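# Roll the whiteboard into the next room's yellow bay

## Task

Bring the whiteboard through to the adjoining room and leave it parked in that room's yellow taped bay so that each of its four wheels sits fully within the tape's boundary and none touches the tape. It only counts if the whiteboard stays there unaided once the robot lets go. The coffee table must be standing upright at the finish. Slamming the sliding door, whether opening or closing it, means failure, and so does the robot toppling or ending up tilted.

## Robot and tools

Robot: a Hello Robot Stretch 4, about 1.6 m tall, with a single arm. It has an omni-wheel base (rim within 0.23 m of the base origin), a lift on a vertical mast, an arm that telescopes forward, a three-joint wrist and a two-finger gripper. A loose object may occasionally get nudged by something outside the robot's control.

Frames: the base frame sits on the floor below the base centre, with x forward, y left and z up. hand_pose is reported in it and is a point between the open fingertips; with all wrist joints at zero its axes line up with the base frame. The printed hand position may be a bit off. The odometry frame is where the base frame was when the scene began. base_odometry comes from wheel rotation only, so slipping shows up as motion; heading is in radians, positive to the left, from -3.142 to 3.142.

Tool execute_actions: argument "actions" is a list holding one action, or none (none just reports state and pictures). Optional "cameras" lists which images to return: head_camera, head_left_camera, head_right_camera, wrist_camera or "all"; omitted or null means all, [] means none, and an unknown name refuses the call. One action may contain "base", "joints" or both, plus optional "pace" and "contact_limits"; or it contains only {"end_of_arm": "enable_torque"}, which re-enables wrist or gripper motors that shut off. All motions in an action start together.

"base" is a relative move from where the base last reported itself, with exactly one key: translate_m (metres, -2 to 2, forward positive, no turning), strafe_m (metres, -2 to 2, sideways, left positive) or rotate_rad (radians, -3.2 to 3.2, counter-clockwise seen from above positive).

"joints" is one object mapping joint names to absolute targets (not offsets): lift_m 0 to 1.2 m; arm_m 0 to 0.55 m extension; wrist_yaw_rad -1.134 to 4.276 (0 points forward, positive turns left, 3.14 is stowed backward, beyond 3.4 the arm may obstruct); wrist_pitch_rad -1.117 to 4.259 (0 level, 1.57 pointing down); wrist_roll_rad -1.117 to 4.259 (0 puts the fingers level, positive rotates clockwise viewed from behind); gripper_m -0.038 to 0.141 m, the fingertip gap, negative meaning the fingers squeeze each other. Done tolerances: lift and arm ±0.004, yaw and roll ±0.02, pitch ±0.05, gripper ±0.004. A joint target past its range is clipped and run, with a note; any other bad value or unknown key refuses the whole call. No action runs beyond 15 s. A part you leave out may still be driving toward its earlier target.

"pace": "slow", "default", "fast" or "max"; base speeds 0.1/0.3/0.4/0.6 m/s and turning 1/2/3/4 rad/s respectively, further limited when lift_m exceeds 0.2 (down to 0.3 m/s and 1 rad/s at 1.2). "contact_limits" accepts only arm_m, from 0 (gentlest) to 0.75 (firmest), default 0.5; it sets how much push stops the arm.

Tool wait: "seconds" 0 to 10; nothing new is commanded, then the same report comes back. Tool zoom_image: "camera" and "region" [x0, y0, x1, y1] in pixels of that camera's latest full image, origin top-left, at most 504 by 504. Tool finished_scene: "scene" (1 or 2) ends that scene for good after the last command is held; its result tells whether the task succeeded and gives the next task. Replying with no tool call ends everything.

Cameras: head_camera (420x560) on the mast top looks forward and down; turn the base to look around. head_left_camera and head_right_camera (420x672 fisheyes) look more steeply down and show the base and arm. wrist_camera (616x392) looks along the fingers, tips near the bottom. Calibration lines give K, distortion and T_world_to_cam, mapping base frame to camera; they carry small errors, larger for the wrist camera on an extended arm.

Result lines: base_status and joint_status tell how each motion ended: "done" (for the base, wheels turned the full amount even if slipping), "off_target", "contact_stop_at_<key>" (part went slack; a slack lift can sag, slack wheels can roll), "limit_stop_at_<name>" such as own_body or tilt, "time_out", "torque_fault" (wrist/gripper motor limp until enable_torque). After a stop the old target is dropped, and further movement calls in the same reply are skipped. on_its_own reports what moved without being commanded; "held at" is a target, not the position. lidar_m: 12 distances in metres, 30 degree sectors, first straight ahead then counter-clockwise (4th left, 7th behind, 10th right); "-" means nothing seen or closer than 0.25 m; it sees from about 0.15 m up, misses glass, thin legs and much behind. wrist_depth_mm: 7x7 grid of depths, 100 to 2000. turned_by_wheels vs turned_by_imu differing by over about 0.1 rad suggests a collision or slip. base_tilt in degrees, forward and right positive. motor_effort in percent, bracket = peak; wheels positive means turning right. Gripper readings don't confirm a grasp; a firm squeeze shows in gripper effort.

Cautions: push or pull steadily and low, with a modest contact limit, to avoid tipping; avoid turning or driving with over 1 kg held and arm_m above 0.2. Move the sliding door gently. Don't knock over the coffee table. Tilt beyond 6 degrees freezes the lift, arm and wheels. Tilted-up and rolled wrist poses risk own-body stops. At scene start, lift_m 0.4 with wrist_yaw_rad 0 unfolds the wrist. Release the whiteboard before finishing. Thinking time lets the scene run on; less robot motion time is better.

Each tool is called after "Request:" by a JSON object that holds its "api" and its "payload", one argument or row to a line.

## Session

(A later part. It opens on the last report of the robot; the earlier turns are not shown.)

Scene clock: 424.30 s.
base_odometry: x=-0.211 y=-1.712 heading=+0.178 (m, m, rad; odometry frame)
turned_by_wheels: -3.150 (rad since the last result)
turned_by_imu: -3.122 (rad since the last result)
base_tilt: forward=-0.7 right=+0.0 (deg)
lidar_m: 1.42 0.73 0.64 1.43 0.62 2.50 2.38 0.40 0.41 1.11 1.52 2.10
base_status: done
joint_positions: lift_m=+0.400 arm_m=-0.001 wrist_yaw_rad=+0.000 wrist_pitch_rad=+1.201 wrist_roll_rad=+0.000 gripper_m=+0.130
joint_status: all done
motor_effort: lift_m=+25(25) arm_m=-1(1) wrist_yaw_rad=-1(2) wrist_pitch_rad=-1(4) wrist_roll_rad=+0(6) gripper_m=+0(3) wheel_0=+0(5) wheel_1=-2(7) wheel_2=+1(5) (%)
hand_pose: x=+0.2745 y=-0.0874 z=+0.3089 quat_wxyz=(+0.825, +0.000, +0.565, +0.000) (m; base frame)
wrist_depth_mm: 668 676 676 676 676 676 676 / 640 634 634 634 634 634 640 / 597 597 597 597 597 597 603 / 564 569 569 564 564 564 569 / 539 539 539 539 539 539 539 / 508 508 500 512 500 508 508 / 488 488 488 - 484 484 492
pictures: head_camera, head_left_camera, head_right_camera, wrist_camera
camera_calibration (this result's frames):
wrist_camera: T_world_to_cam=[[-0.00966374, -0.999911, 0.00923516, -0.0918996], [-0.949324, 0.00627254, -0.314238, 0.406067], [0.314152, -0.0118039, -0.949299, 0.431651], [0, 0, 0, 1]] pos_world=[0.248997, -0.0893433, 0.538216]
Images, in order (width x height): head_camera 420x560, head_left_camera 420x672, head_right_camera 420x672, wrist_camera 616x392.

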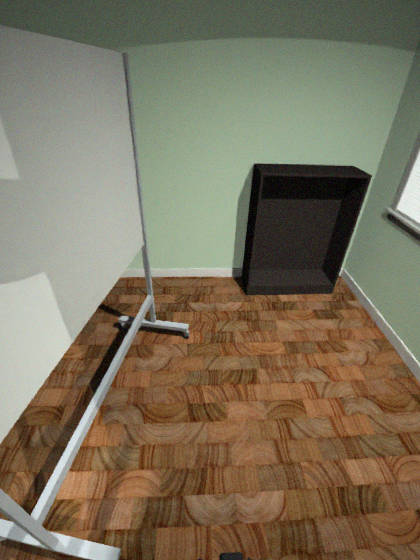

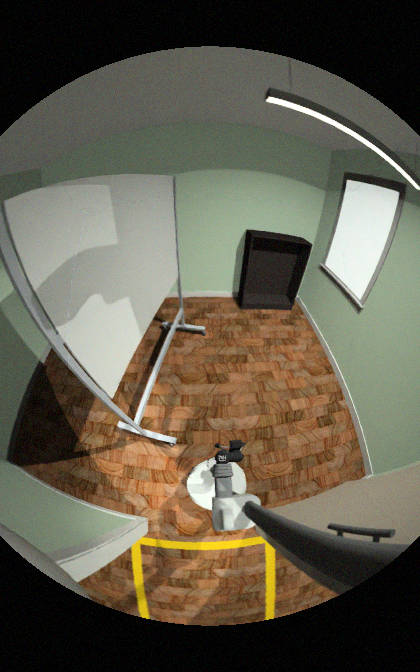

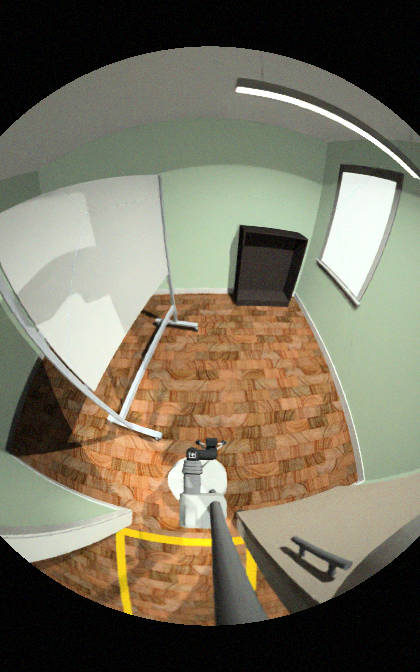

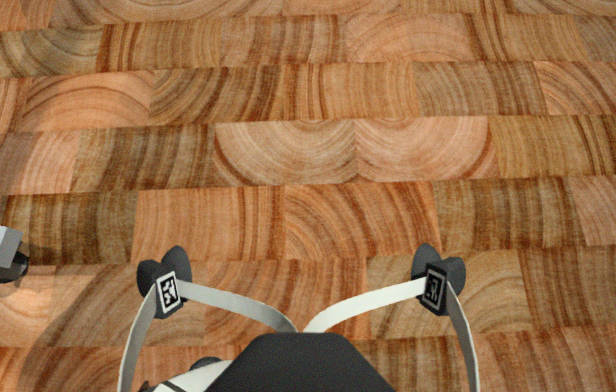

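Request:
{"api": "execute_actions", "payload": {
  "actions": [
    {"base": {"strafe_m": 0.66}, "joints": {"lift_m": 0.33, "wrist_pitch_rad": 1.0}}
  ]
}}

Scene clock: 445.03 s.
base_odometry: x=-0.328 y=-1.063 heading=+0.178 (m, m, rad; odometry frame)
turned_by_wheels: +0.000 (rad since the last result)
turned_by_imu: +0.003 (rad since the last result)
base_tilt: forward=-0.7 right=-0.1 (deg)
lidar_m: 0.38 2.29 1.67 1.40 0.51 0.35 0.34 0.36 0.99 1.03 2.22 0.36
base_status: done
joint_positions: lift_m=+0.330 arm_m=-0.001 wrist_yaw_rad=+0.000 wrist_pitch_rad=+1.002 wrist_roll_rad=+0.000 gripper_m=+0.130
joint_status: all done
motor_effort: lift_m=+16(24) arm_m=-1(1) wrist_yaw_rad=+0(2) wrist_pitch_rad=-3(8) wrist_roll_rad=+1(1) gripper_m=+1(3) wheel_0=+0(8) wheel_1=-1(7) wheel_2=+1(1) (%)
hand_pose: x=+0.3257 y=-0.0874 z=+0.2656 quat_wxyz=(+0.877, +0.000, +0.480, +0.000) (m; base frame)
wrist_depth_mm: 768 768 768 135 750 768 768 / 691 691 683 163 668 691 691 / 621 621 621 200 615 615 615 / 564 564 564 257 564 559 554 / 517 424 413 397 407 512 512 / 473 469 459 413 402 382 455 / 445 439 445 - 439 436 439
pictures: head_camera, head_left_camera, head_right_camera, wrist_camera
camera_calibration (this result's frames):
wrist_camera: T_world_to_cam=[[-0.0114527, -0.999909, 0.00709849, -0.0898691], [-0.868388, 0.00642619, -0.495844, 0.462912], [0.495753, -0.011843, -0.868383, 0.293875], [0, 0, 0, 1]] pos_world=[0.255268, -0.0893554, 0.485366]
Images, in order (width x height): head_camera 420x560, head_left_camera 420x672, head_right_camera 420x672, wrist_camera 616x392.

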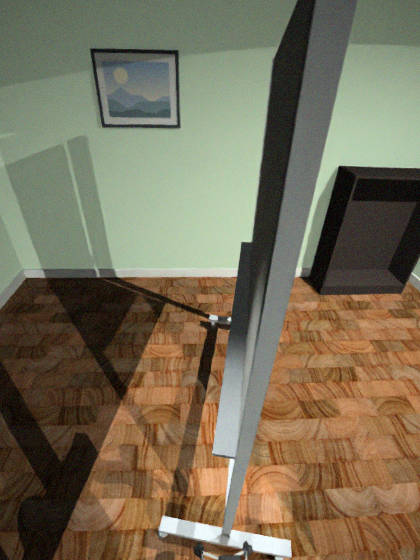

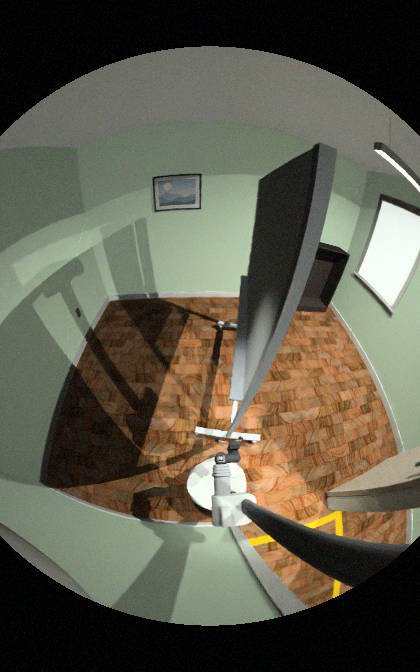

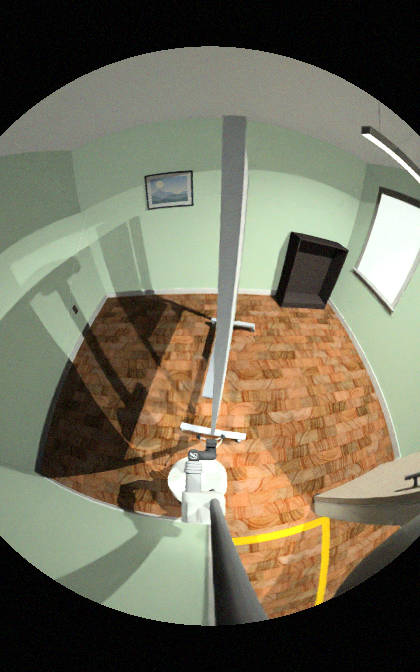

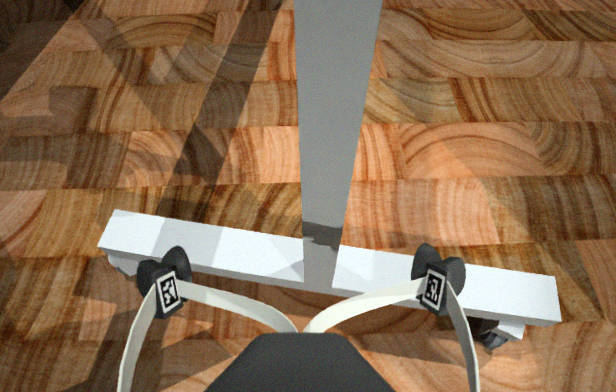

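Request:
{"api": "zoom_image", "payload": {
  "camera": "wrist_camera",
  "region": [400, 240, 616, 392]
}}

Request:
{"api": "zoom_image", "payload": {
  "camera": "wrist_camera",
  "region": [60, 180, 276, 332]
}}

Region (400, 240, 616, 392) of wrist_camera's 616x392 image, scaled by 2.333; it fills the top 355 rows of this view, and the rest is white.

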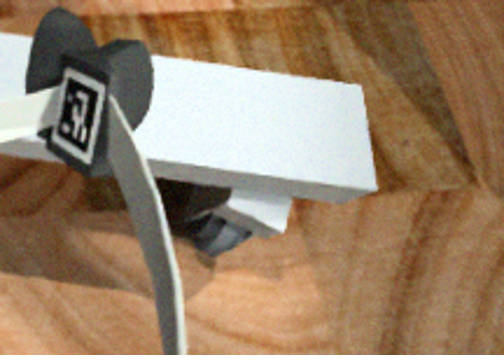

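Region (60, 180, 276, 332) of wrist_camera's 616x392 image, scaled by 2.333; it fills the top 355 rows of this view, and the rest is white.

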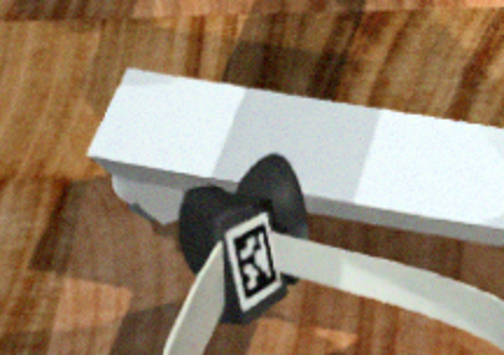

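Request:
{"api": "execute_actions", "payload": {
  "actions": [
    {"base": {"translate_m": -0.06}, "joints": {"wrist_pitch_rad": 0.6}}
  ],
  "cameras": []
}}

Request:
{"api": "execute_actions", "payload": {
  "actions": [
    {"joints": {"wrist_pitch_rad": 0.0, "wrist_yaw_rad": -0.05}}
  ],
  "cameras": ["head_camera", "head_right_camera", "wrist_camera"]
}}

Scene clock: 464.37 s.
base_odometry: x=-0.387 y=-1.073 heading=+0.178 (m, m, rad; odometry frame)
turned_by_wheels: +0.000 (rad since the last result)
turned_by_imu: -0.001 (rad since the last result)
base_tilt: forward=-0.6 right=-0.1 (deg)
lidar_m: 0.43 2.31 1.71 1.17 0.42 0.27 0.28 0.28 0.97 0.98 2.22 0.45
base_status: done
joint_positions: lift_m=+0.330 arm_m=-0.001 wrist_yaw_rad=+0.000 wrist_pitch_rad=+0.602 wrist_roll_rad=+0.000 gripper_m=+0.130
joint_status: all done
motor_effort: lift_m=+16(16) arm_m=-1(1) wrist_yaw_rad=+3(0) wrist_pitch_rad=-6(9) wrist_roll_rad=+1(1) gripper_m=+0(1) wheel_0=-1(4) wheel_1=+1(5) wheel_2=-1(7) (%)
hand_pose: x=+0.4079 y=-0.0874 z=+0.3452 quat_wxyz=(+0.955, +0.000, +0.297, +0.000) (m; base frame)
wrist_depth_mm: 1921 1921 1863 168 1921 1863 1808 / 1537 1499 1499 186 1366 1464 1430 / 1118 1098 1098 206 1078 1078 1078 / 878 878 866 229 854 854 854 / 723 723 723 262 715 707 707 / 609 597 580 279 580 591 597 / 544 445 436 - 530 530 535
pictures: none
No camera images: the call's "cameras" was empty. Leave "cameras" out to get every camera's image.

Scene clock: 465.27 s.
base_odometry: x=-0.387 y=-1.073 heading=+0.178 (m, m, rad; odometry frame)
turned_by_wheels: +0.000 (rad since the last result)
turned_by_imu: +0.000 (rad since the last result)
base_tilt: forward=-0.7 right=-0.1 (deg)
lidar_m: 0.44 2.31 1.67 1.17 0.42 0.29 0.27 0.28 0.97 0.99 2.23 0.46
base_status: not commanded
joint_positions: lift_m=+0.330 arm_m=-0.001 wrist_yaw_rad=-0.050 wrist_pitch_rad=+0.003 wrist_roll_rad=+0.000 gripper_m=+0.130
joint_status: all done
motor_effort: lift_m=+16(16) arm_m=-1(1) wrist_yaw_rad=+0(4) wrist_pitch_rad=-7(14) wrist_roll_rad=+1(1) gripper_m=+1(2) wheel_0=-1(1) wheel_1=+1(1) wheel_2=-1(1) (%)
hand_pose: x=+0.4540 y=-0.1016 z=+0.5078 quat_wxyz=(+1.000, +0.000, +0.001, -0.025) (m; base frame)
wrist_depth_mm: - - - 202 - - - / - - - 204 - - - / - - - 205 - - - / - - - 206 - - - / - - - 207 - - - / 1618 1499 1366 207 1336 1397 1464 / 1182 1118 1160 - 1098 1078 1078
pictures: head_camera, head_right_camera, wrist_camera
camera_calibration (this result's frames):
wrist_camera: T_world_to_cam=[[-0.0617741, -0.998073, -0.00584039, -0.0747249], [-0.0527489, 0.00910808, -0.998566, 0.57982], [0.996695, -0.0613774, -0.0532099, -0.205993], [0, 0, 0, 1]] pos_world=[0.231281, -0.0925053, 0.567591]
Images, in order (width x height): head_camera 420x560, head_right_camera 420x672, wrist_camera 616x392.

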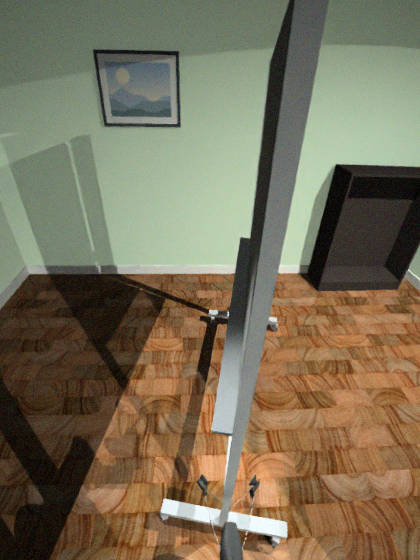

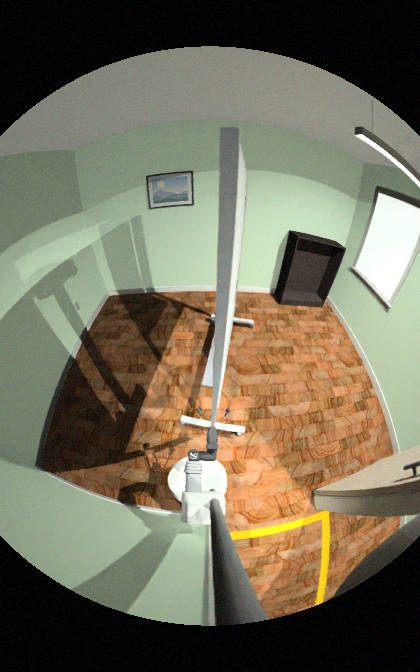

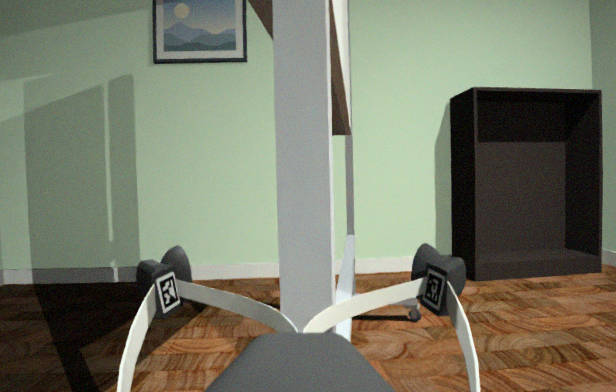

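Request:
{"api": "execute_actions", "payload": {
  "actions": [
    {"joints": {"gripper_m": -0.015}}
  ],
  "cameras": ["wrist_camera"]
}}

Request:
{"api": "execute_actions", "payload": {
  "actions": [
    {"base": {"strafe_m": -0.12}, "pace": "slow"}
  ],
  "cameras": ["head_camera", "head_right_camera", "wrist_camera"]
}}

Scene clock: 476.37 s.
base_odometry: x=-0.387 y=-1.073 heading=+0.178 (m, m, rad; odometry frame)
turned_by_wheels: +0.000 (rad since the last result)
turned_by_imu: -0.002 (rad since the last result)
base_tilt: forward=-0.6 right=-0.1 (deg)
lidar_m: 0.42 2.30 1.71 1.15 0.43 0.30 0.28 0.29 0.97 0.96 2.20 0.45
base_status: not commanded
joint_positions: lift_m=+0.330 arm_m=-0.001 wrist_yaw_rad=-0.053 wrist_pitch_rad=+0.003 wrist_roll_rad=+0.000 gripper_m=-0.014
joint_status: all done
motor_effort: lift_m=+16(16) arm_m=-1(1) wrist_yaw_rad=+9(9) wrist_pitch_rad=-8(7) wrist_roll_rad=+1(1) gripper_m=-17(18) wheel_0=-2(2) wheel_1=+0(1) wheel_2=+1(2) (%)
hand_pose: x=+0.4536 y=-0.1025 z=+0.5079 quat_wxyz=(+1.000, +0.000, +0.001, -0.026) (m; base frame)
wrist_depth_mm: - - - 195 - - - / - - - 196 - - - / - - - 197 - - - / - - - 198 - - - / - - - 200 - - - / 1618 1661 186 200 183 1537 1499 / 1182 1078 1160 - 1098 1060 1060
pictures: wrist_camera
camera_calibration (this result's frames):
wrist_camera: T_world_to_cam=[[-0.0649618, -0.997871, -0.00584234, -0.0741815], [-0.0525485, 0.00926739, -0.998575, 0.57979], [0.996503, -0.0645622, -0.0530386, -0.206048], [0, 0, 0, 1]] pos_world=[0.230975, -0.0926996, 0.567603]
Images, in order (width x height): wrist_camera 616x392.

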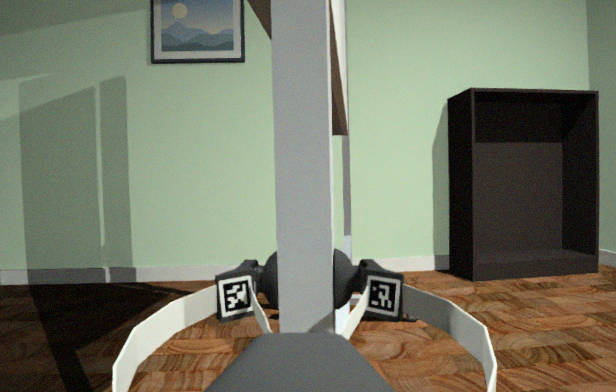

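Scene clock: 478.73 s.
base_odometry: x=-0.366 y=-1.192 heading=+0.178 (m, m, rad; odometry frame)
turned_by_wheels: +0.001 (rad since the last result)
turned_by_imu: +0.000 (rad since the last result)
base_tilt: forward=-0.6 right=-0.1 (deg)
lidar_m: 0.42 2.49 1.82 1.17 0.40 0.28 0.26 2.45 0.86 0.89 2.09 2.35
base_status: done
joint_positions: lift_m=+0.330 arm_m=-0.001 wrist_yaw_rad=-0.045 wrist_pitch_rad=+0.002 wrist_roll_rad=+0.000 gripper_m=-0.015
joint_status: not commanded
on_its_own: wrist_yaw_rad is at rest, and its effort (-15) is outside its rest range (-13 to +13)
motor_effort: lift_m=+16(15) arm_m=-1(1) wrist_yaw_rad=-15(19) wrist_pitch_rad=-5(7) wrist_roll_rad=+1(1) gripper_m=-19(20) wheel_0=+5(11) wheel_1=+2(4) wheel_2=+1(2) (%)
hand_pose: x=+0.4545 y=-0.1002 z=+0.5081 quat_wxyz=(+1.000, +0.000, +0.001, -0.022) (m; base frame)
wrist_depth_mm: - - - 193 - - - / - - - 195 - - - / - - - 196 - - - / - - - 197 - - - / - - - 198 - - - / 1661 1618 186 199 184 1537 1464 / 1182 1060 1160 - 1098 1060 1060
pictures: head_camera, head_right_camera, wrist_camera
camera_calibration (this result's frames):
wrist_camera: T_world_to_cam=[[-0.0567278, -0.998373, -0.00585033, -0.0755786], [-0.0519067, 0.00880109, -0.998613, 0.5797], [0.997039, -0.0563454, -0.0523215, -0.206504], [0, 0, 0, 1]] pos_world=[0.231695, -0.0921931, 0.56765]
Images, in order (width x height): head_camera 420x560, head_right_camera 420x672, wrist_camera 616x392.

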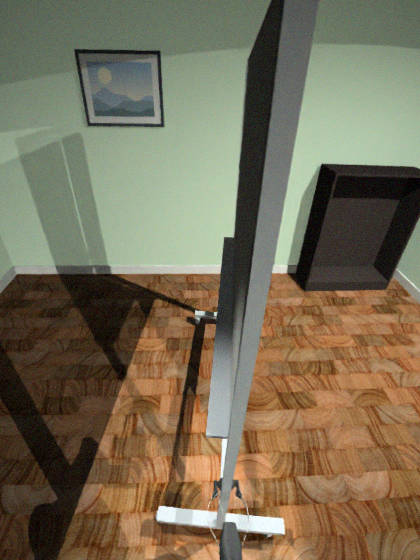

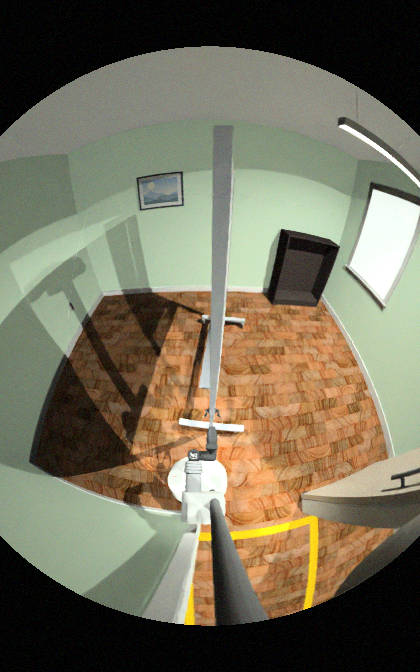

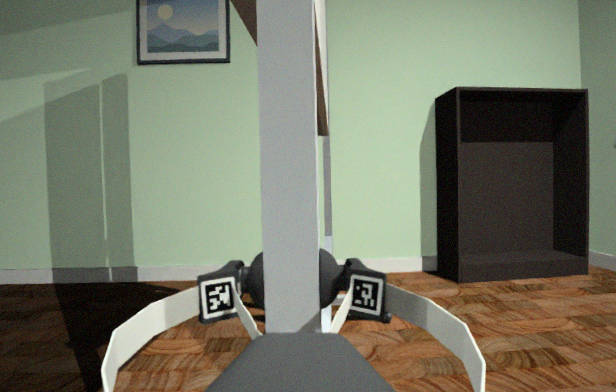

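Request:
{"api": "execute_actions", "payload": {
  "actions": [
    {"base": {"strafe_m": -0.39}}
  ]
}}

Scene clock: 487.93 s.
base_odometry: x=-0.296 y=-1.575 heading=+0.179 (m, m, rad; odometry frame)
turned_by_wheels: +0.001 (rad since the last result)
turned_by_imu: -0.001 (rad since the last result)
base_tilt: forward=-0.7 right=-0.1 (deg)
lidar_m: 0.42 2.51 2.20 1.17 0.48 0.54 2.33 2.45 0.49 0.89 1.69 2.24
base_status: done
joint_positions: lift_m=+0.330 arm_m=-0.001 wrist_yaw_rad=-0.041 wrist_pitch_rad=+0.002 wrist_roll_rad=+0.000 gripper_m=-0.015
joint_status: not commanded
on_its_own: wrist_yaw_rad is at rest, and its effort (-25) is outside its rest range (-13 to +13)
motor_effort: lift_m=+16(16) arm_m=+0(1) wrist_yaw_rad=-25(33) wrist_pitch_rad=-5(7) wrist_roll_rad=+0(1) gripper_m=-19(19) wheel_0=+4(14) wheel_1=+3(7) wheel_2=+3(2) (%)
hand_pose: x=+0.4549 y=-0.0991 z=+0.5080 quat_wxyz=(+1.000, +0.000, +0.001, -0.020) (m; base frame)
wrist_depth_mm: - - 418 199 - - 1921 / - - 732 200 - - 1921 / - - - 201 - - - / - - - 202 - - - / - - - 202 - - - / 1618 1366 182 202 182 1537 1464 / 1182 1060 1118 - 1098 1025 1060
pictures: head_camera, head_left_camera, head_right_camera, wrist_camera
camera_calibration (this result's frames):
wrist_camera: T_world_to_cam=[[-0.0527428, -0.998591, -0.00584603, -0.0762589], [-0.0522562, 0.00860609, -0.998597, 0.579751], [0.99724, -0.0523633, -0.0526365, -0.206378], [0, 0, 0, 1]] pos_world=[0.232082, -0.0919474, 0.567629]
Images, in order (width x height): head_camera 420x560, head_left_camera 420x672, head_right_camera 420x672, wrist_camera 616x392.

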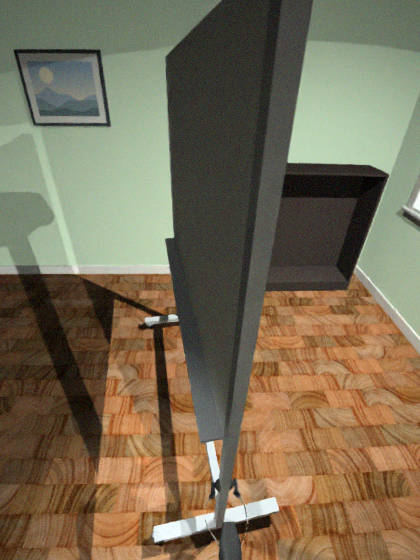

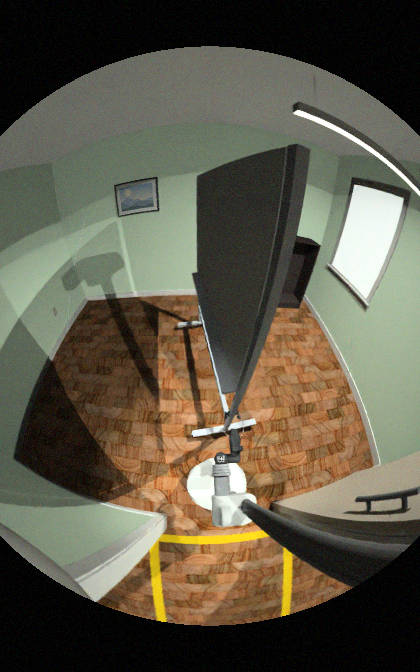

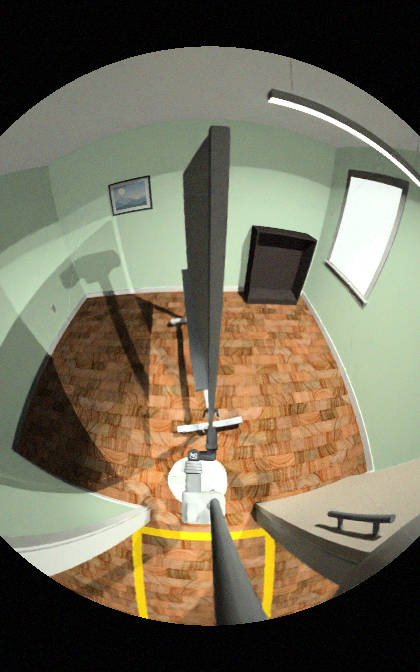

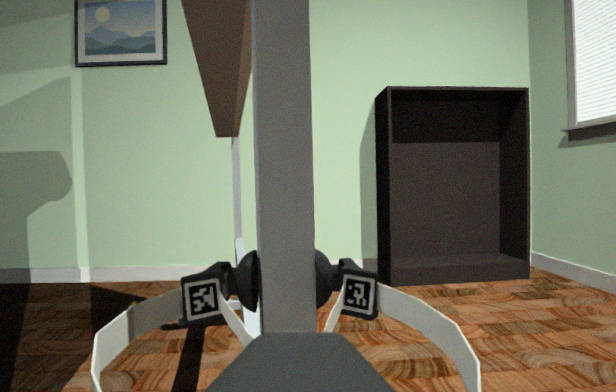

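Request:
{"api": "execute_actions", "payload": {
  "actions": [
    {"base": {"translate_m": -0.55}}
  ]
}}

Scene clock: 498.20 s.
base_odometry: x=-0.837 y=-1.673 heading=+0.179 (m, m, rad; odometry frame)
turned_by_wheels: +0.000 (rad since the last result)
turned_by_imu: +0.000 (rad since the last result)
base_tilt: forward=-0.7 right=+0.1 (deg)
lidar_m: 0.43 3.04 0.38 0.52 1.53 1.86 1.77 1.85 1.70 0.51 0.45 2.31
base_status: done
joint_positions: lift_m=+0.330 arm_m=-0.001 wrist_yaw_rad=-0.044 wrist_pitch_rad=+0.002 wrist_roll_rad=+0.000 gripper_m=-0.014
joint_status: not commanded
on_its_own: wrist_yaw_rad is at rest, and its effort (-17) is outside its rest range (-13 to +13)
motor_effort: lift_m=+16(16) arm_m=-1(1) wrist_yaw_rad=-17(46) wrist_pitch_rad=-6(8) wrist_roll_rad=+1(1) gripper_m=-20(28) wheel_0=+1(6) wheel_1=+1(4) wheel_2=+3(17) (%)
hand_pose: x=+0.4546 y=-0.1000 z=+0.5079 quat_wxyz=(+1.000, +0.000, +0.001, -0.022) (m; base frame)
wrist_depth_mm: - - 455 201 - - 1863 / - - - 202 - - 1921 / - - - 203 - - 1921 / - - - 204 - - - / - - - 205 - - - / 1661 1618 185 206 185 1499 1499 / 1182 1118 1160 - 1098 1060 1078
pictures: head_camera, head_left_camera, head_right_camera, wrist_camera
camera_calibration (this result's frames):
wrist_camera: T_world_to_cam=[[-0.0559964, -0.998414, -0.00584253, -0.0757061], [-0.0525562, 0.00879113, -0.998579, 0.579774], [0.997047, -0.0556098, -0.0529651, -0.206197], [0, 0, 0, 1]] pos_world=[0.231819, -0.0921494, 0.567587]
Images, in order (width x height): head_camera 420x560, head_left_camera 420x672, head_right_camera 420x672, wrist_camera 616x392.

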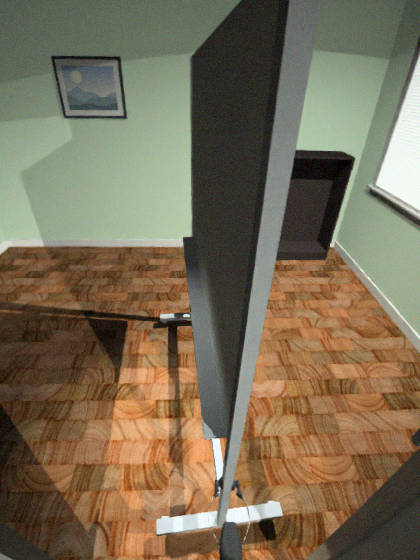

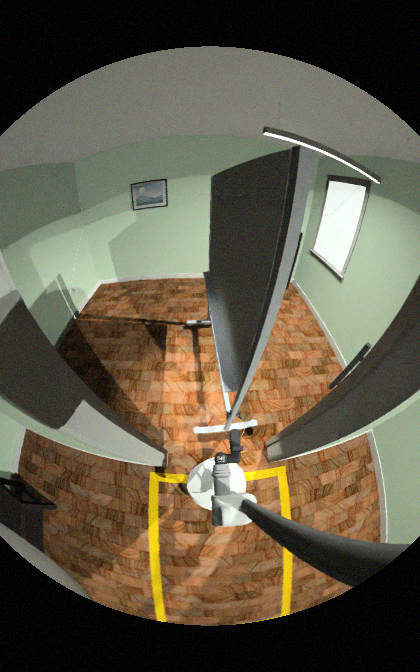

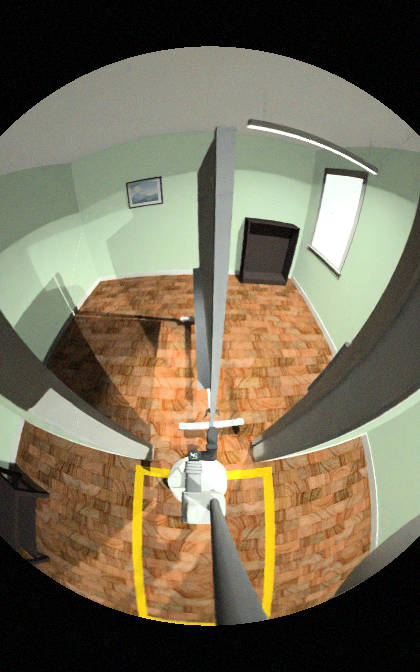

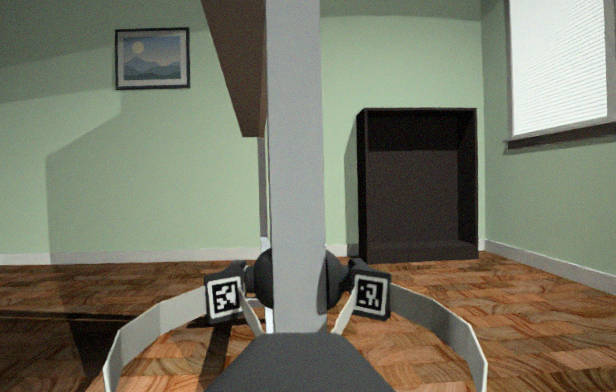

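Request:
{"api": "execute_actions", "payload": {
  "actions": [
    {"base": {"translate_m": -1.25}, "joints": {"gripper_m": -0.025}}
  ]
}}

Scene clock: 520.50 s.
base_odometry: x=-2.067 y=-1.897 heading=+0.179 (m, m, rad; odometry frame)
turned_by_wheels: +0.000 (rad since the last result)
turned_by_imu: -0.002 (rad since the last result)
base_tilt: forward=-0.6 right=+0.0 (deg)
lidar_m: 0.43 1.43 1.48 1.44 0.76 0.56 0.53 0.55 0.77 1.63 1.71 0.45
base_status: done
joint_positions: lift_m=+0.330 arm_m=-0.001 wrist_yaw_rad=-0.051 wrist_pitch_rad=+0.002 wrist_roll_rad=+0.000 gripper_m=-0.024
joint_status: all done
motor_effort: lift_m=+16(16) arm_m=-1(1) wrist_yaw_rad=+3(27) wrist_pitch_rad=-7(9) wrist_roll_rad=+1(1) gripper_m=-22(25) wheel_0=-2(5) wheel_1=+0(5) wheel_2=+0(16) (%)
hand_pose: x=+0.4539 y=-0.1020 z=+0.5079 quat_wxyz=(+1.000, +0.000, +0.001, -0.026) (m; base frame)
wrist_depth_mm: 1078 1098 - 200 1160 1160 1182 / 1078 1098 - 200 1160 1182 1182 / 1078 1098 - 202 1182 1182 1182 / 1098 1098 - 202 1182 1182 1182 / 1098 1118 - 204 1182 1182 1205 / 1098 1118 185 205 182 1182 1205 / 1098 1042 1160 - 1098 1060 1060
pictures: head_camera, head_left_camera, head_right_camera, wrist_camera
camera_calibration (this result's frames):
wrist_camera: T_world_to_cam=[[-0.0632731, -0.997979, -0.00584556, -0.0744628], [-0.052302, 0.00916515, -0.998589, 0.579737], [0.996625, -0.0628781, -0.0527762, -0.206274], [0, 0, 0, 1]] pos_world=[0.231187, -0.0925958, 0.567597]
Images, in order (width x height): head_camera 420x560, head_left_camera 420x672, head_right_camera 420x672, wrist_camera 616x392.

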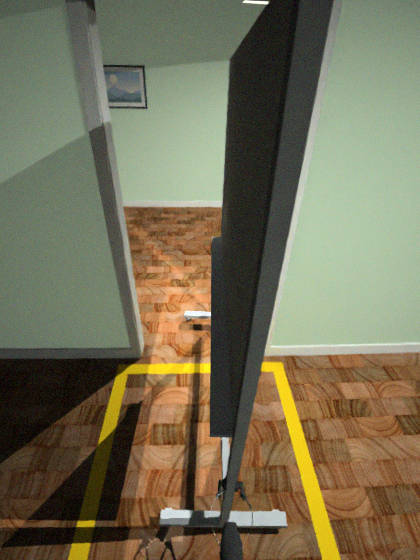

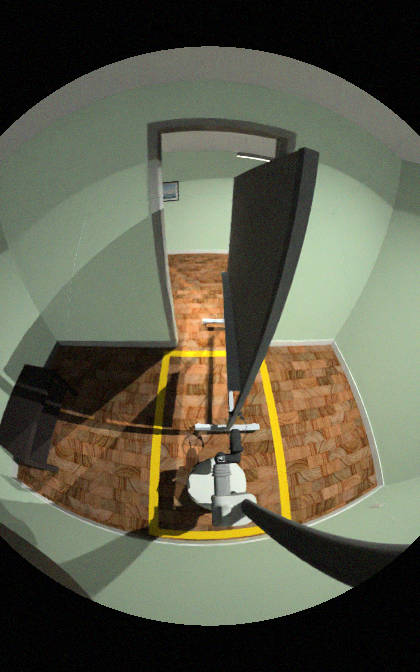

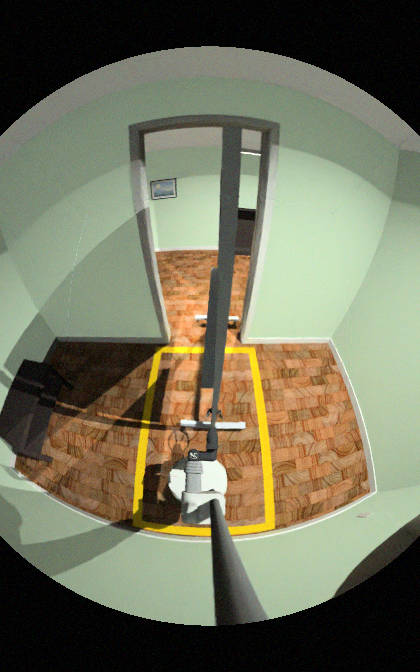

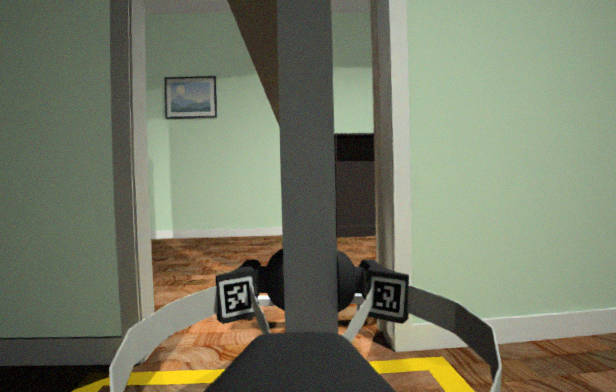

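Request:
{"api": "zoom_image", "payload": {
  "camera": "head_right_camera",
  "region": [140, 260, 300, 420]
}}

Region (140, 260, 300, 420) of head_right_camera's 420x672 image, scaled by 3.150, with more detail than that image has.

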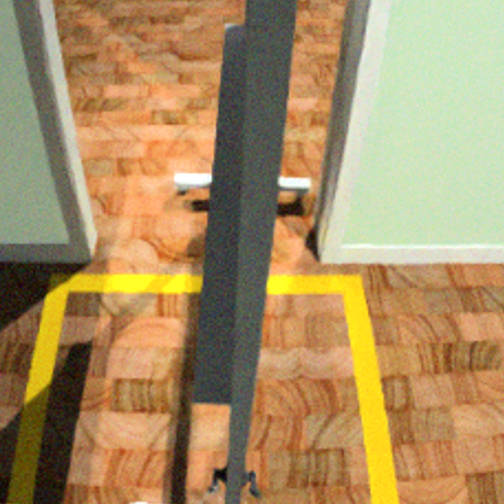

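Request:
{"api": "execute_actions", "payload": {
  "actions": [
    {"base": {"strafe_m": 0.3}}
  ],
  "cameras": ["head_camera", "head_right_camera", "wrist_camera"]
}}

Scene clock: 627.07 s.
base_odometry: x=-2.120 y=-1.601 heading=+0.179 (m, m, rad; odometry frame)
turned_by_wheels: +0.000 (rad since the last result)
turned_by_imu: -0.001 (rad since the last result)
base_tilt: forward=-0.6 right=+0.1 (deg)
lidar_m: 0.45 1.44 1.19 1.14 0.76 0.56 0.53 0.55 0.75 1.93 1.97 0.46
base_status: done
joint_positions: lift_m=+0.330 arm_m=-0.001 wrist_yaw_rad=-0.057 wrist_pitch_rad=+0.002 wrist_roll_rad=+0.000 gripper_m=-0.024
joint_status: not commanded
on_its_own: wrist_yaw_rad is at rest, and its effort (+20) is outside its rest range (-13 to +13)
motor_effort: lift_m=+16(16) arm_m=-1(1) wrist_yaw_rad=+20(42) wrist_pitch_rad=-6(6) wrist_roll_rad=+1(1) gripper_m=-24(23) wheel_0=-3(13) wheel_1=-1(6) wheel_2=+0(5) (%)
hand_pose: x=+0.4533 y=-0.1038 z=+0.5080 quat_wxyz=(+1.000, +0.000, +0.001, -0.029) (m; base frame)
wrist_depth_mm: 1078 1078 1098 204 - 1182 1182 / 1078 1098 1118 206 - 1182 1205 / 1078 1098 1118 207 - 1205 1205 / 1098 1118 1118 208 - 1205 1205 / 1098 1118 1138 208 - 1205 1229 / 1098 1118 185 208 183 1205 1205 / 1098 1042 1118 - 1098 1078 1078
pictures: head_camera, head_right_camera, wrist_camera
camera_calibration (this result's frames):
wrist_camera: T_world_to_cam=[[-0.0693697, -0.997574, -0.0058487, -0.0734234], [-0.0520342, 0.00947309, -0.9986, 0.579691], [0.996233, -0.0689682, -0.0525651, -0.206315], [0, 0, 0, 1]] pos_world=[0.230608, -0.0929659, 0.567606]
Images, in order (width x height): head_camera 420x560, head_right_camera 420x672, wrist_camera 616x392.

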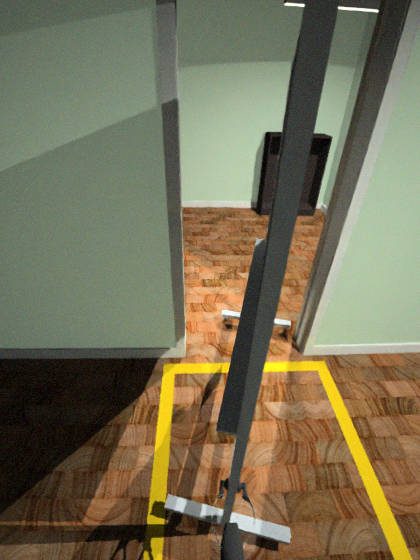

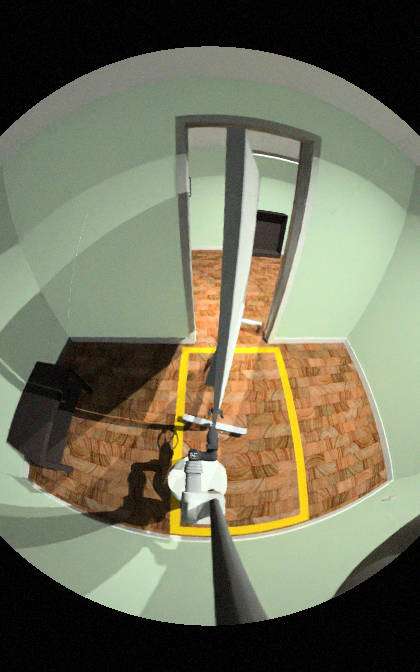

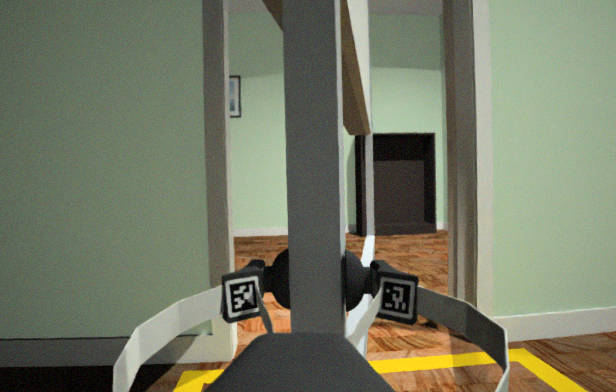

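Request:
{"api": "zoom_image", "payload": {
  "camera": "head_camera",
  "region": [200, 270, 340, 380]
}}

Region (200, 270, 340, 380) of head_camera's 420x560 image, scaled by 3.600, with more detail than that image has; it fills the top 396 rows of this view, and the rest is white.

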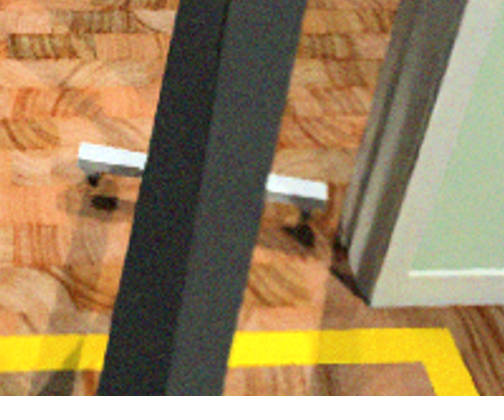

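Request:
{"api": "execute_actions", "payload": {
  "actions": [
    {"base": {"translate_m": -0.25}, "pace": "slow"}
  ],
  "cameras": ["head_camera", "head_left_camera", "head_right_camera"]
}}

Scene clock: 644.97 s.
base_odometry: x=-2.366 y=-1.646 heading=+0.179 (m, m, rad; odometry frame)
turned_by_wheels: +0.000 (rad since the last result)
turned_by_imu: -0.002 (rad since the last result)
base_tilt: forward=-0.6 right=-0.1 (deg)
lidar_m: 0.43 1.72 1.19 1.11 0.38 0.28 0.25 0.26 0.42 1.10 2.00 0.44
base_status: done
joint_positions: lift_m=+0.330 arm_m=-0.001 wrist_yaw_rad=-0.048 wrist_pitch_rad=+0.002 wrist_roll_rad=+0.000 gripper_m=-0.024
joint_status: not commanded
motor_effort: lift_m=+16(16) arm_m=-1(1) wrist_yaw_rad=-4(24) wrist_pitch_rad=-7(8) wrist_roll_rad=+1(1) gripper_m=-24(25) wheel_0=-3(9) wheel_1=-3(5) wheel_2=+5(10) (%)
hand_pose: x=+0.4542 y=-0.1013 z=+0.5079 quat_wxyz=(+1.000, +0.000, +0.001, -0.024) (m; base frame)
wrist_depth_mm: 1308 1336 1336 205 - 1397 1397 / 1308 1336 1366 206 - 1397 1430 / 1308 1366 1366 208 - 1397 1430 / 1308 1336 1366 208 - 1430 1464 / 1336 1366 1366 208 - 1464 1464 / 1336 1366 183 210 182 1430 1430 / 1182 1138 1160 - 1078 1060 1060
pictures: head_camera, head_left_camera, head_right_camera
Images, in order (width x height): head_camera 420x560, head_left_camera 420x672, head_right_camera 420x672.

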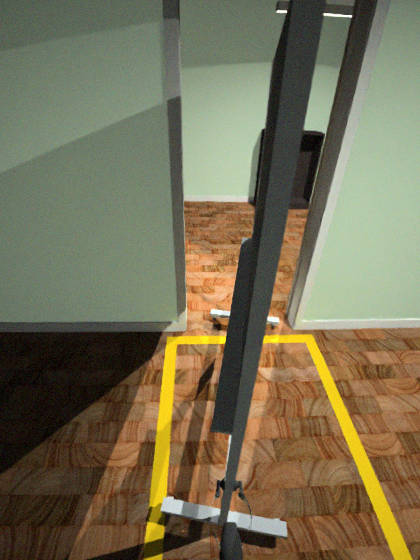

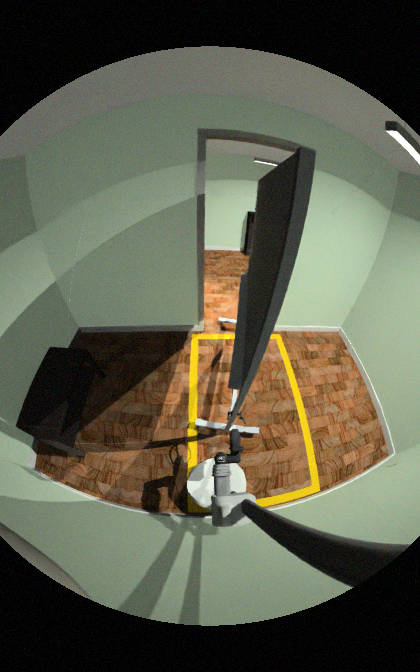

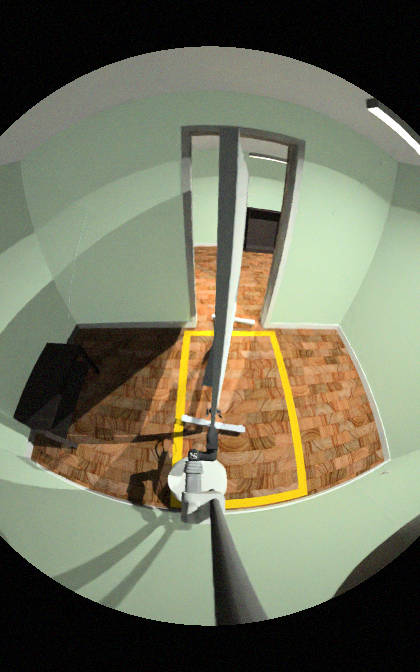

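Request:
{"api": "execute_actions", "payload": {
  "actions": [
    {"joints": {"gripper_m": 0.07}}
  ],
  "cameras": []
}}

Request:
{"api": "execute_actions", "payload": {
  "actions": [
    {"joints": {"gripper_m": 0.11, "wrist_pitch_rad": 1.0}}
  ],
  "cameras": ["wrist_camera"]
}}

Request:
{"api": "execute_actions", "payload": {
  "actions": [
    {"base": {"strafe_m": 0.48}, "joints": {"gripper_m": 0.13, "wrist_yaw_rad": 0.0}, "pace": "fast"}
  ],
  "cameras": ["head_left_camera", "head_right_camera"]
}}

Scene clock: 681.67 s.
base_odometry: x=-2.366 y=-1.646 heading=+0.179 (m, m, rad; odometry frame)
turned_by_wheels: +0.000 (rad since the last result)
turned_by_imu: -0.001 (rad since the last result)
base_tilt: forward=-0.7 right=+0.1 (deg)
lidar_m: 0.44 1.70 1.20 1.11 0.39 0.27 0.26 0.27 0.41 1.10 2.00 1.81
base_status: not commanded
joint_positions: lift_m=+0.330 arm_m=-0.001 wrist_yaw_rad=-0.050 wrist_pitch_rad=+0.002 wrist_roll_rad=+0.000 gripper_m=+0.070
joint_status: all done
motor_effort: lift_m=+16(16) arm_m=-1(1) wrist_yaw_rad=+4(17) wrist_pitch_rad=-4(7) wrist_roll_rad=+1(1) gripper_m=-2(23) wheel_0=-1(3) wheel_1=-1(3) wheel_2=+0(5) (%)
hand_pose: x=+0.4539 y=-0.1019 z=+0.5081 quat_wxyz=(+1.000, +0.000, +0.001, -0.025) (m; base frame)
wrist_depth_mm: 1336 1308 1336 213 - 1397 1430 / 1308 1336 1336 214 - 1430 1430 / 1336 1366 1336 216 - 1430 1464 / 1336 1336 1366 216 - 1430 1464 / 1336 1366 1366 218 - 1430 1464 / 1308 1336 198 218 198 1430 1430 / 1182 1118 1160 - 1098 1060 1060
pictures: none
No camera images: the call's "cameras" was empty. Leave "cameras" out to get every camera's image.

Scene clock: 682.93 s.
base_odometry: x=-2.366 y=-1.646 heading=+0.179 (m, m, rad; odometry frame)
turned_by_wheels: +0.000 (rad since the last result)
turned_by_imu: +0.000 (rad since the last result)
base_tilt: forward=-0.6 right=+0.0 (deg)
lidar_m: 0.44 1.70 1.19 1.10 0.41 0.27 0.26 0.28 0.41 1.10 2.01 1.81
base_status: not commanded
joint_positions: lift_m=+0.330 arm_m=-0.001 wrist_yaw_rad=-0.050 wrist_pitch_rad=+1.001 wrist_roll_rad=+0.000 gripper_m=+0.110
joint_status: all done
motor_effort: lift_m=+16(16) arm_m=-1(1) wrist_yaw_rad=+3(3) wrist_pitch_rad=-2(4) wrist_roll_rad=+0(1) gripper_m=-1(2) wheel_0=-1(1) wheel_1=-1(1) wheel_2=+0(0) (%)
hand_pose: x=+0.3213 y=-0.0951 z=+0.2657 quat_wxyz=(+0.877, +0.012, +0.480, -0.022) (m; base frame)
wrist_depth_mm: 768 768 768 220 768 768 768 / 691 691 691 268 683 691 683 / 621 621 621 591 621 615 615 / 564 466 449 439 559 559 559 / 517 512 517 508 430 436 512 / 473 469 462 473 459 473 469 / 445 439 445 - 439 439 442
pictures: wrist_camera
camera_calibration (this result's frames):
wrist_camera: T_world_to_cam=[[-0.0617636, -0.998066, 0.00705845, -0.0812862], [-0.866637, 0.0501197, -0.496415, 0.462911], [0.495101, -0.0367775, -0.868057, 0.293788], [0, 0, 0, 1]] pos_world=[0.2507, -0.0935251, 0.485394]
Images, in order (width x height): wrist_camera 616x392.

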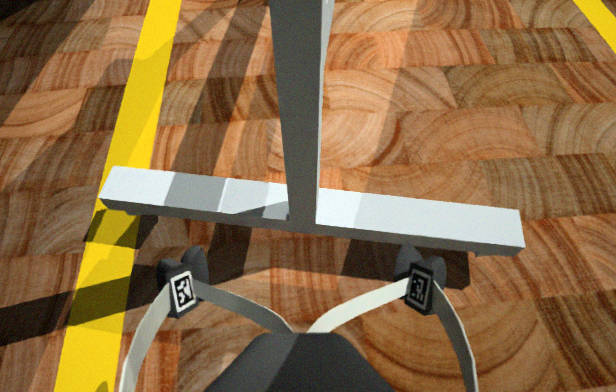

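Scene clock: 685.37 s.
base_odometry: x=-2.452 y=-1.174 heading=+0.179 (m, m, rad; odometry frame)
turned_by_wheels: +0.000 (rad since the last result)
turned_by_imu: +0.003 (rad since the last result)
base_tilt: forward=-0.6 right=-0.1 (deg)
lidar_m: 1.63 0.93 0.70 0.68 0.41 0.28 0.26 0.28 0.41 1.11 0.71 0.74
base_status: done
joint_positions: lift_m=+0.330 arm_m=-0.001 wrist_yaw_rad=+0.000 wrist_pitch_rad=+1.001 wrist_roll_rad=+0.000 gripper_m=+0.130
joint_status: all done
motor_effort: lift_m=+16(16) arm_m=-1(1) wrist_yaw_rad=+1(2) wrist_pitch_rad=-3(4) wrist_roll_rad=+0(1) gripper_m=+0(4) wheel_0=+0(11) wheel_1=+0(9) wheel_2=+0(2) (%)
hand_pose: x=+0.3258 y=-0.0875 z=+0.2657 quat_wxyz=(+0.877, +0.000, +0.480, +0.000) (m; base frame)
wrist_depth_mm: 768 768 778 768 768 759 759 / 691 683 683 683 683 683 691 / 621 621 615 615 615 615 615 / 564 564 559 559 564 539 462 / 517 512 517 517 512 517 512 / 473 466 462 473 459 462 469 / 445 439 442 - 439 439 442
pictures: head_left_camera, head_right_camera
Images, in order (width x height): head_left_camera 420x672, head_right_camera 420x672.

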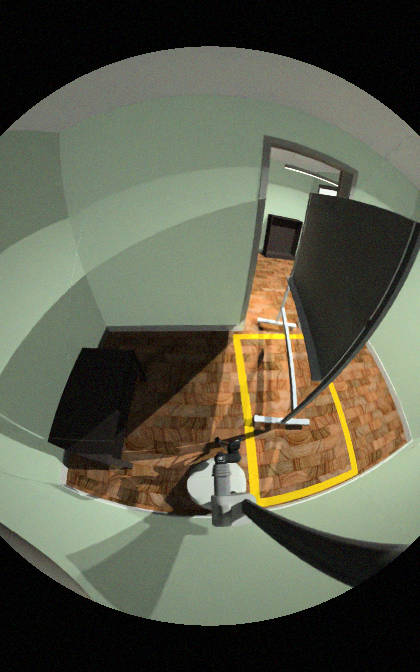

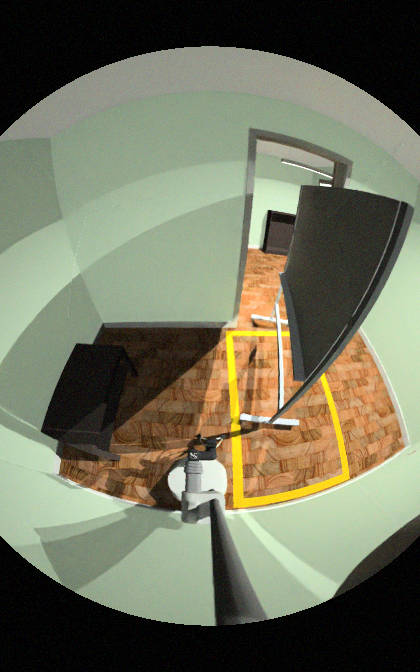

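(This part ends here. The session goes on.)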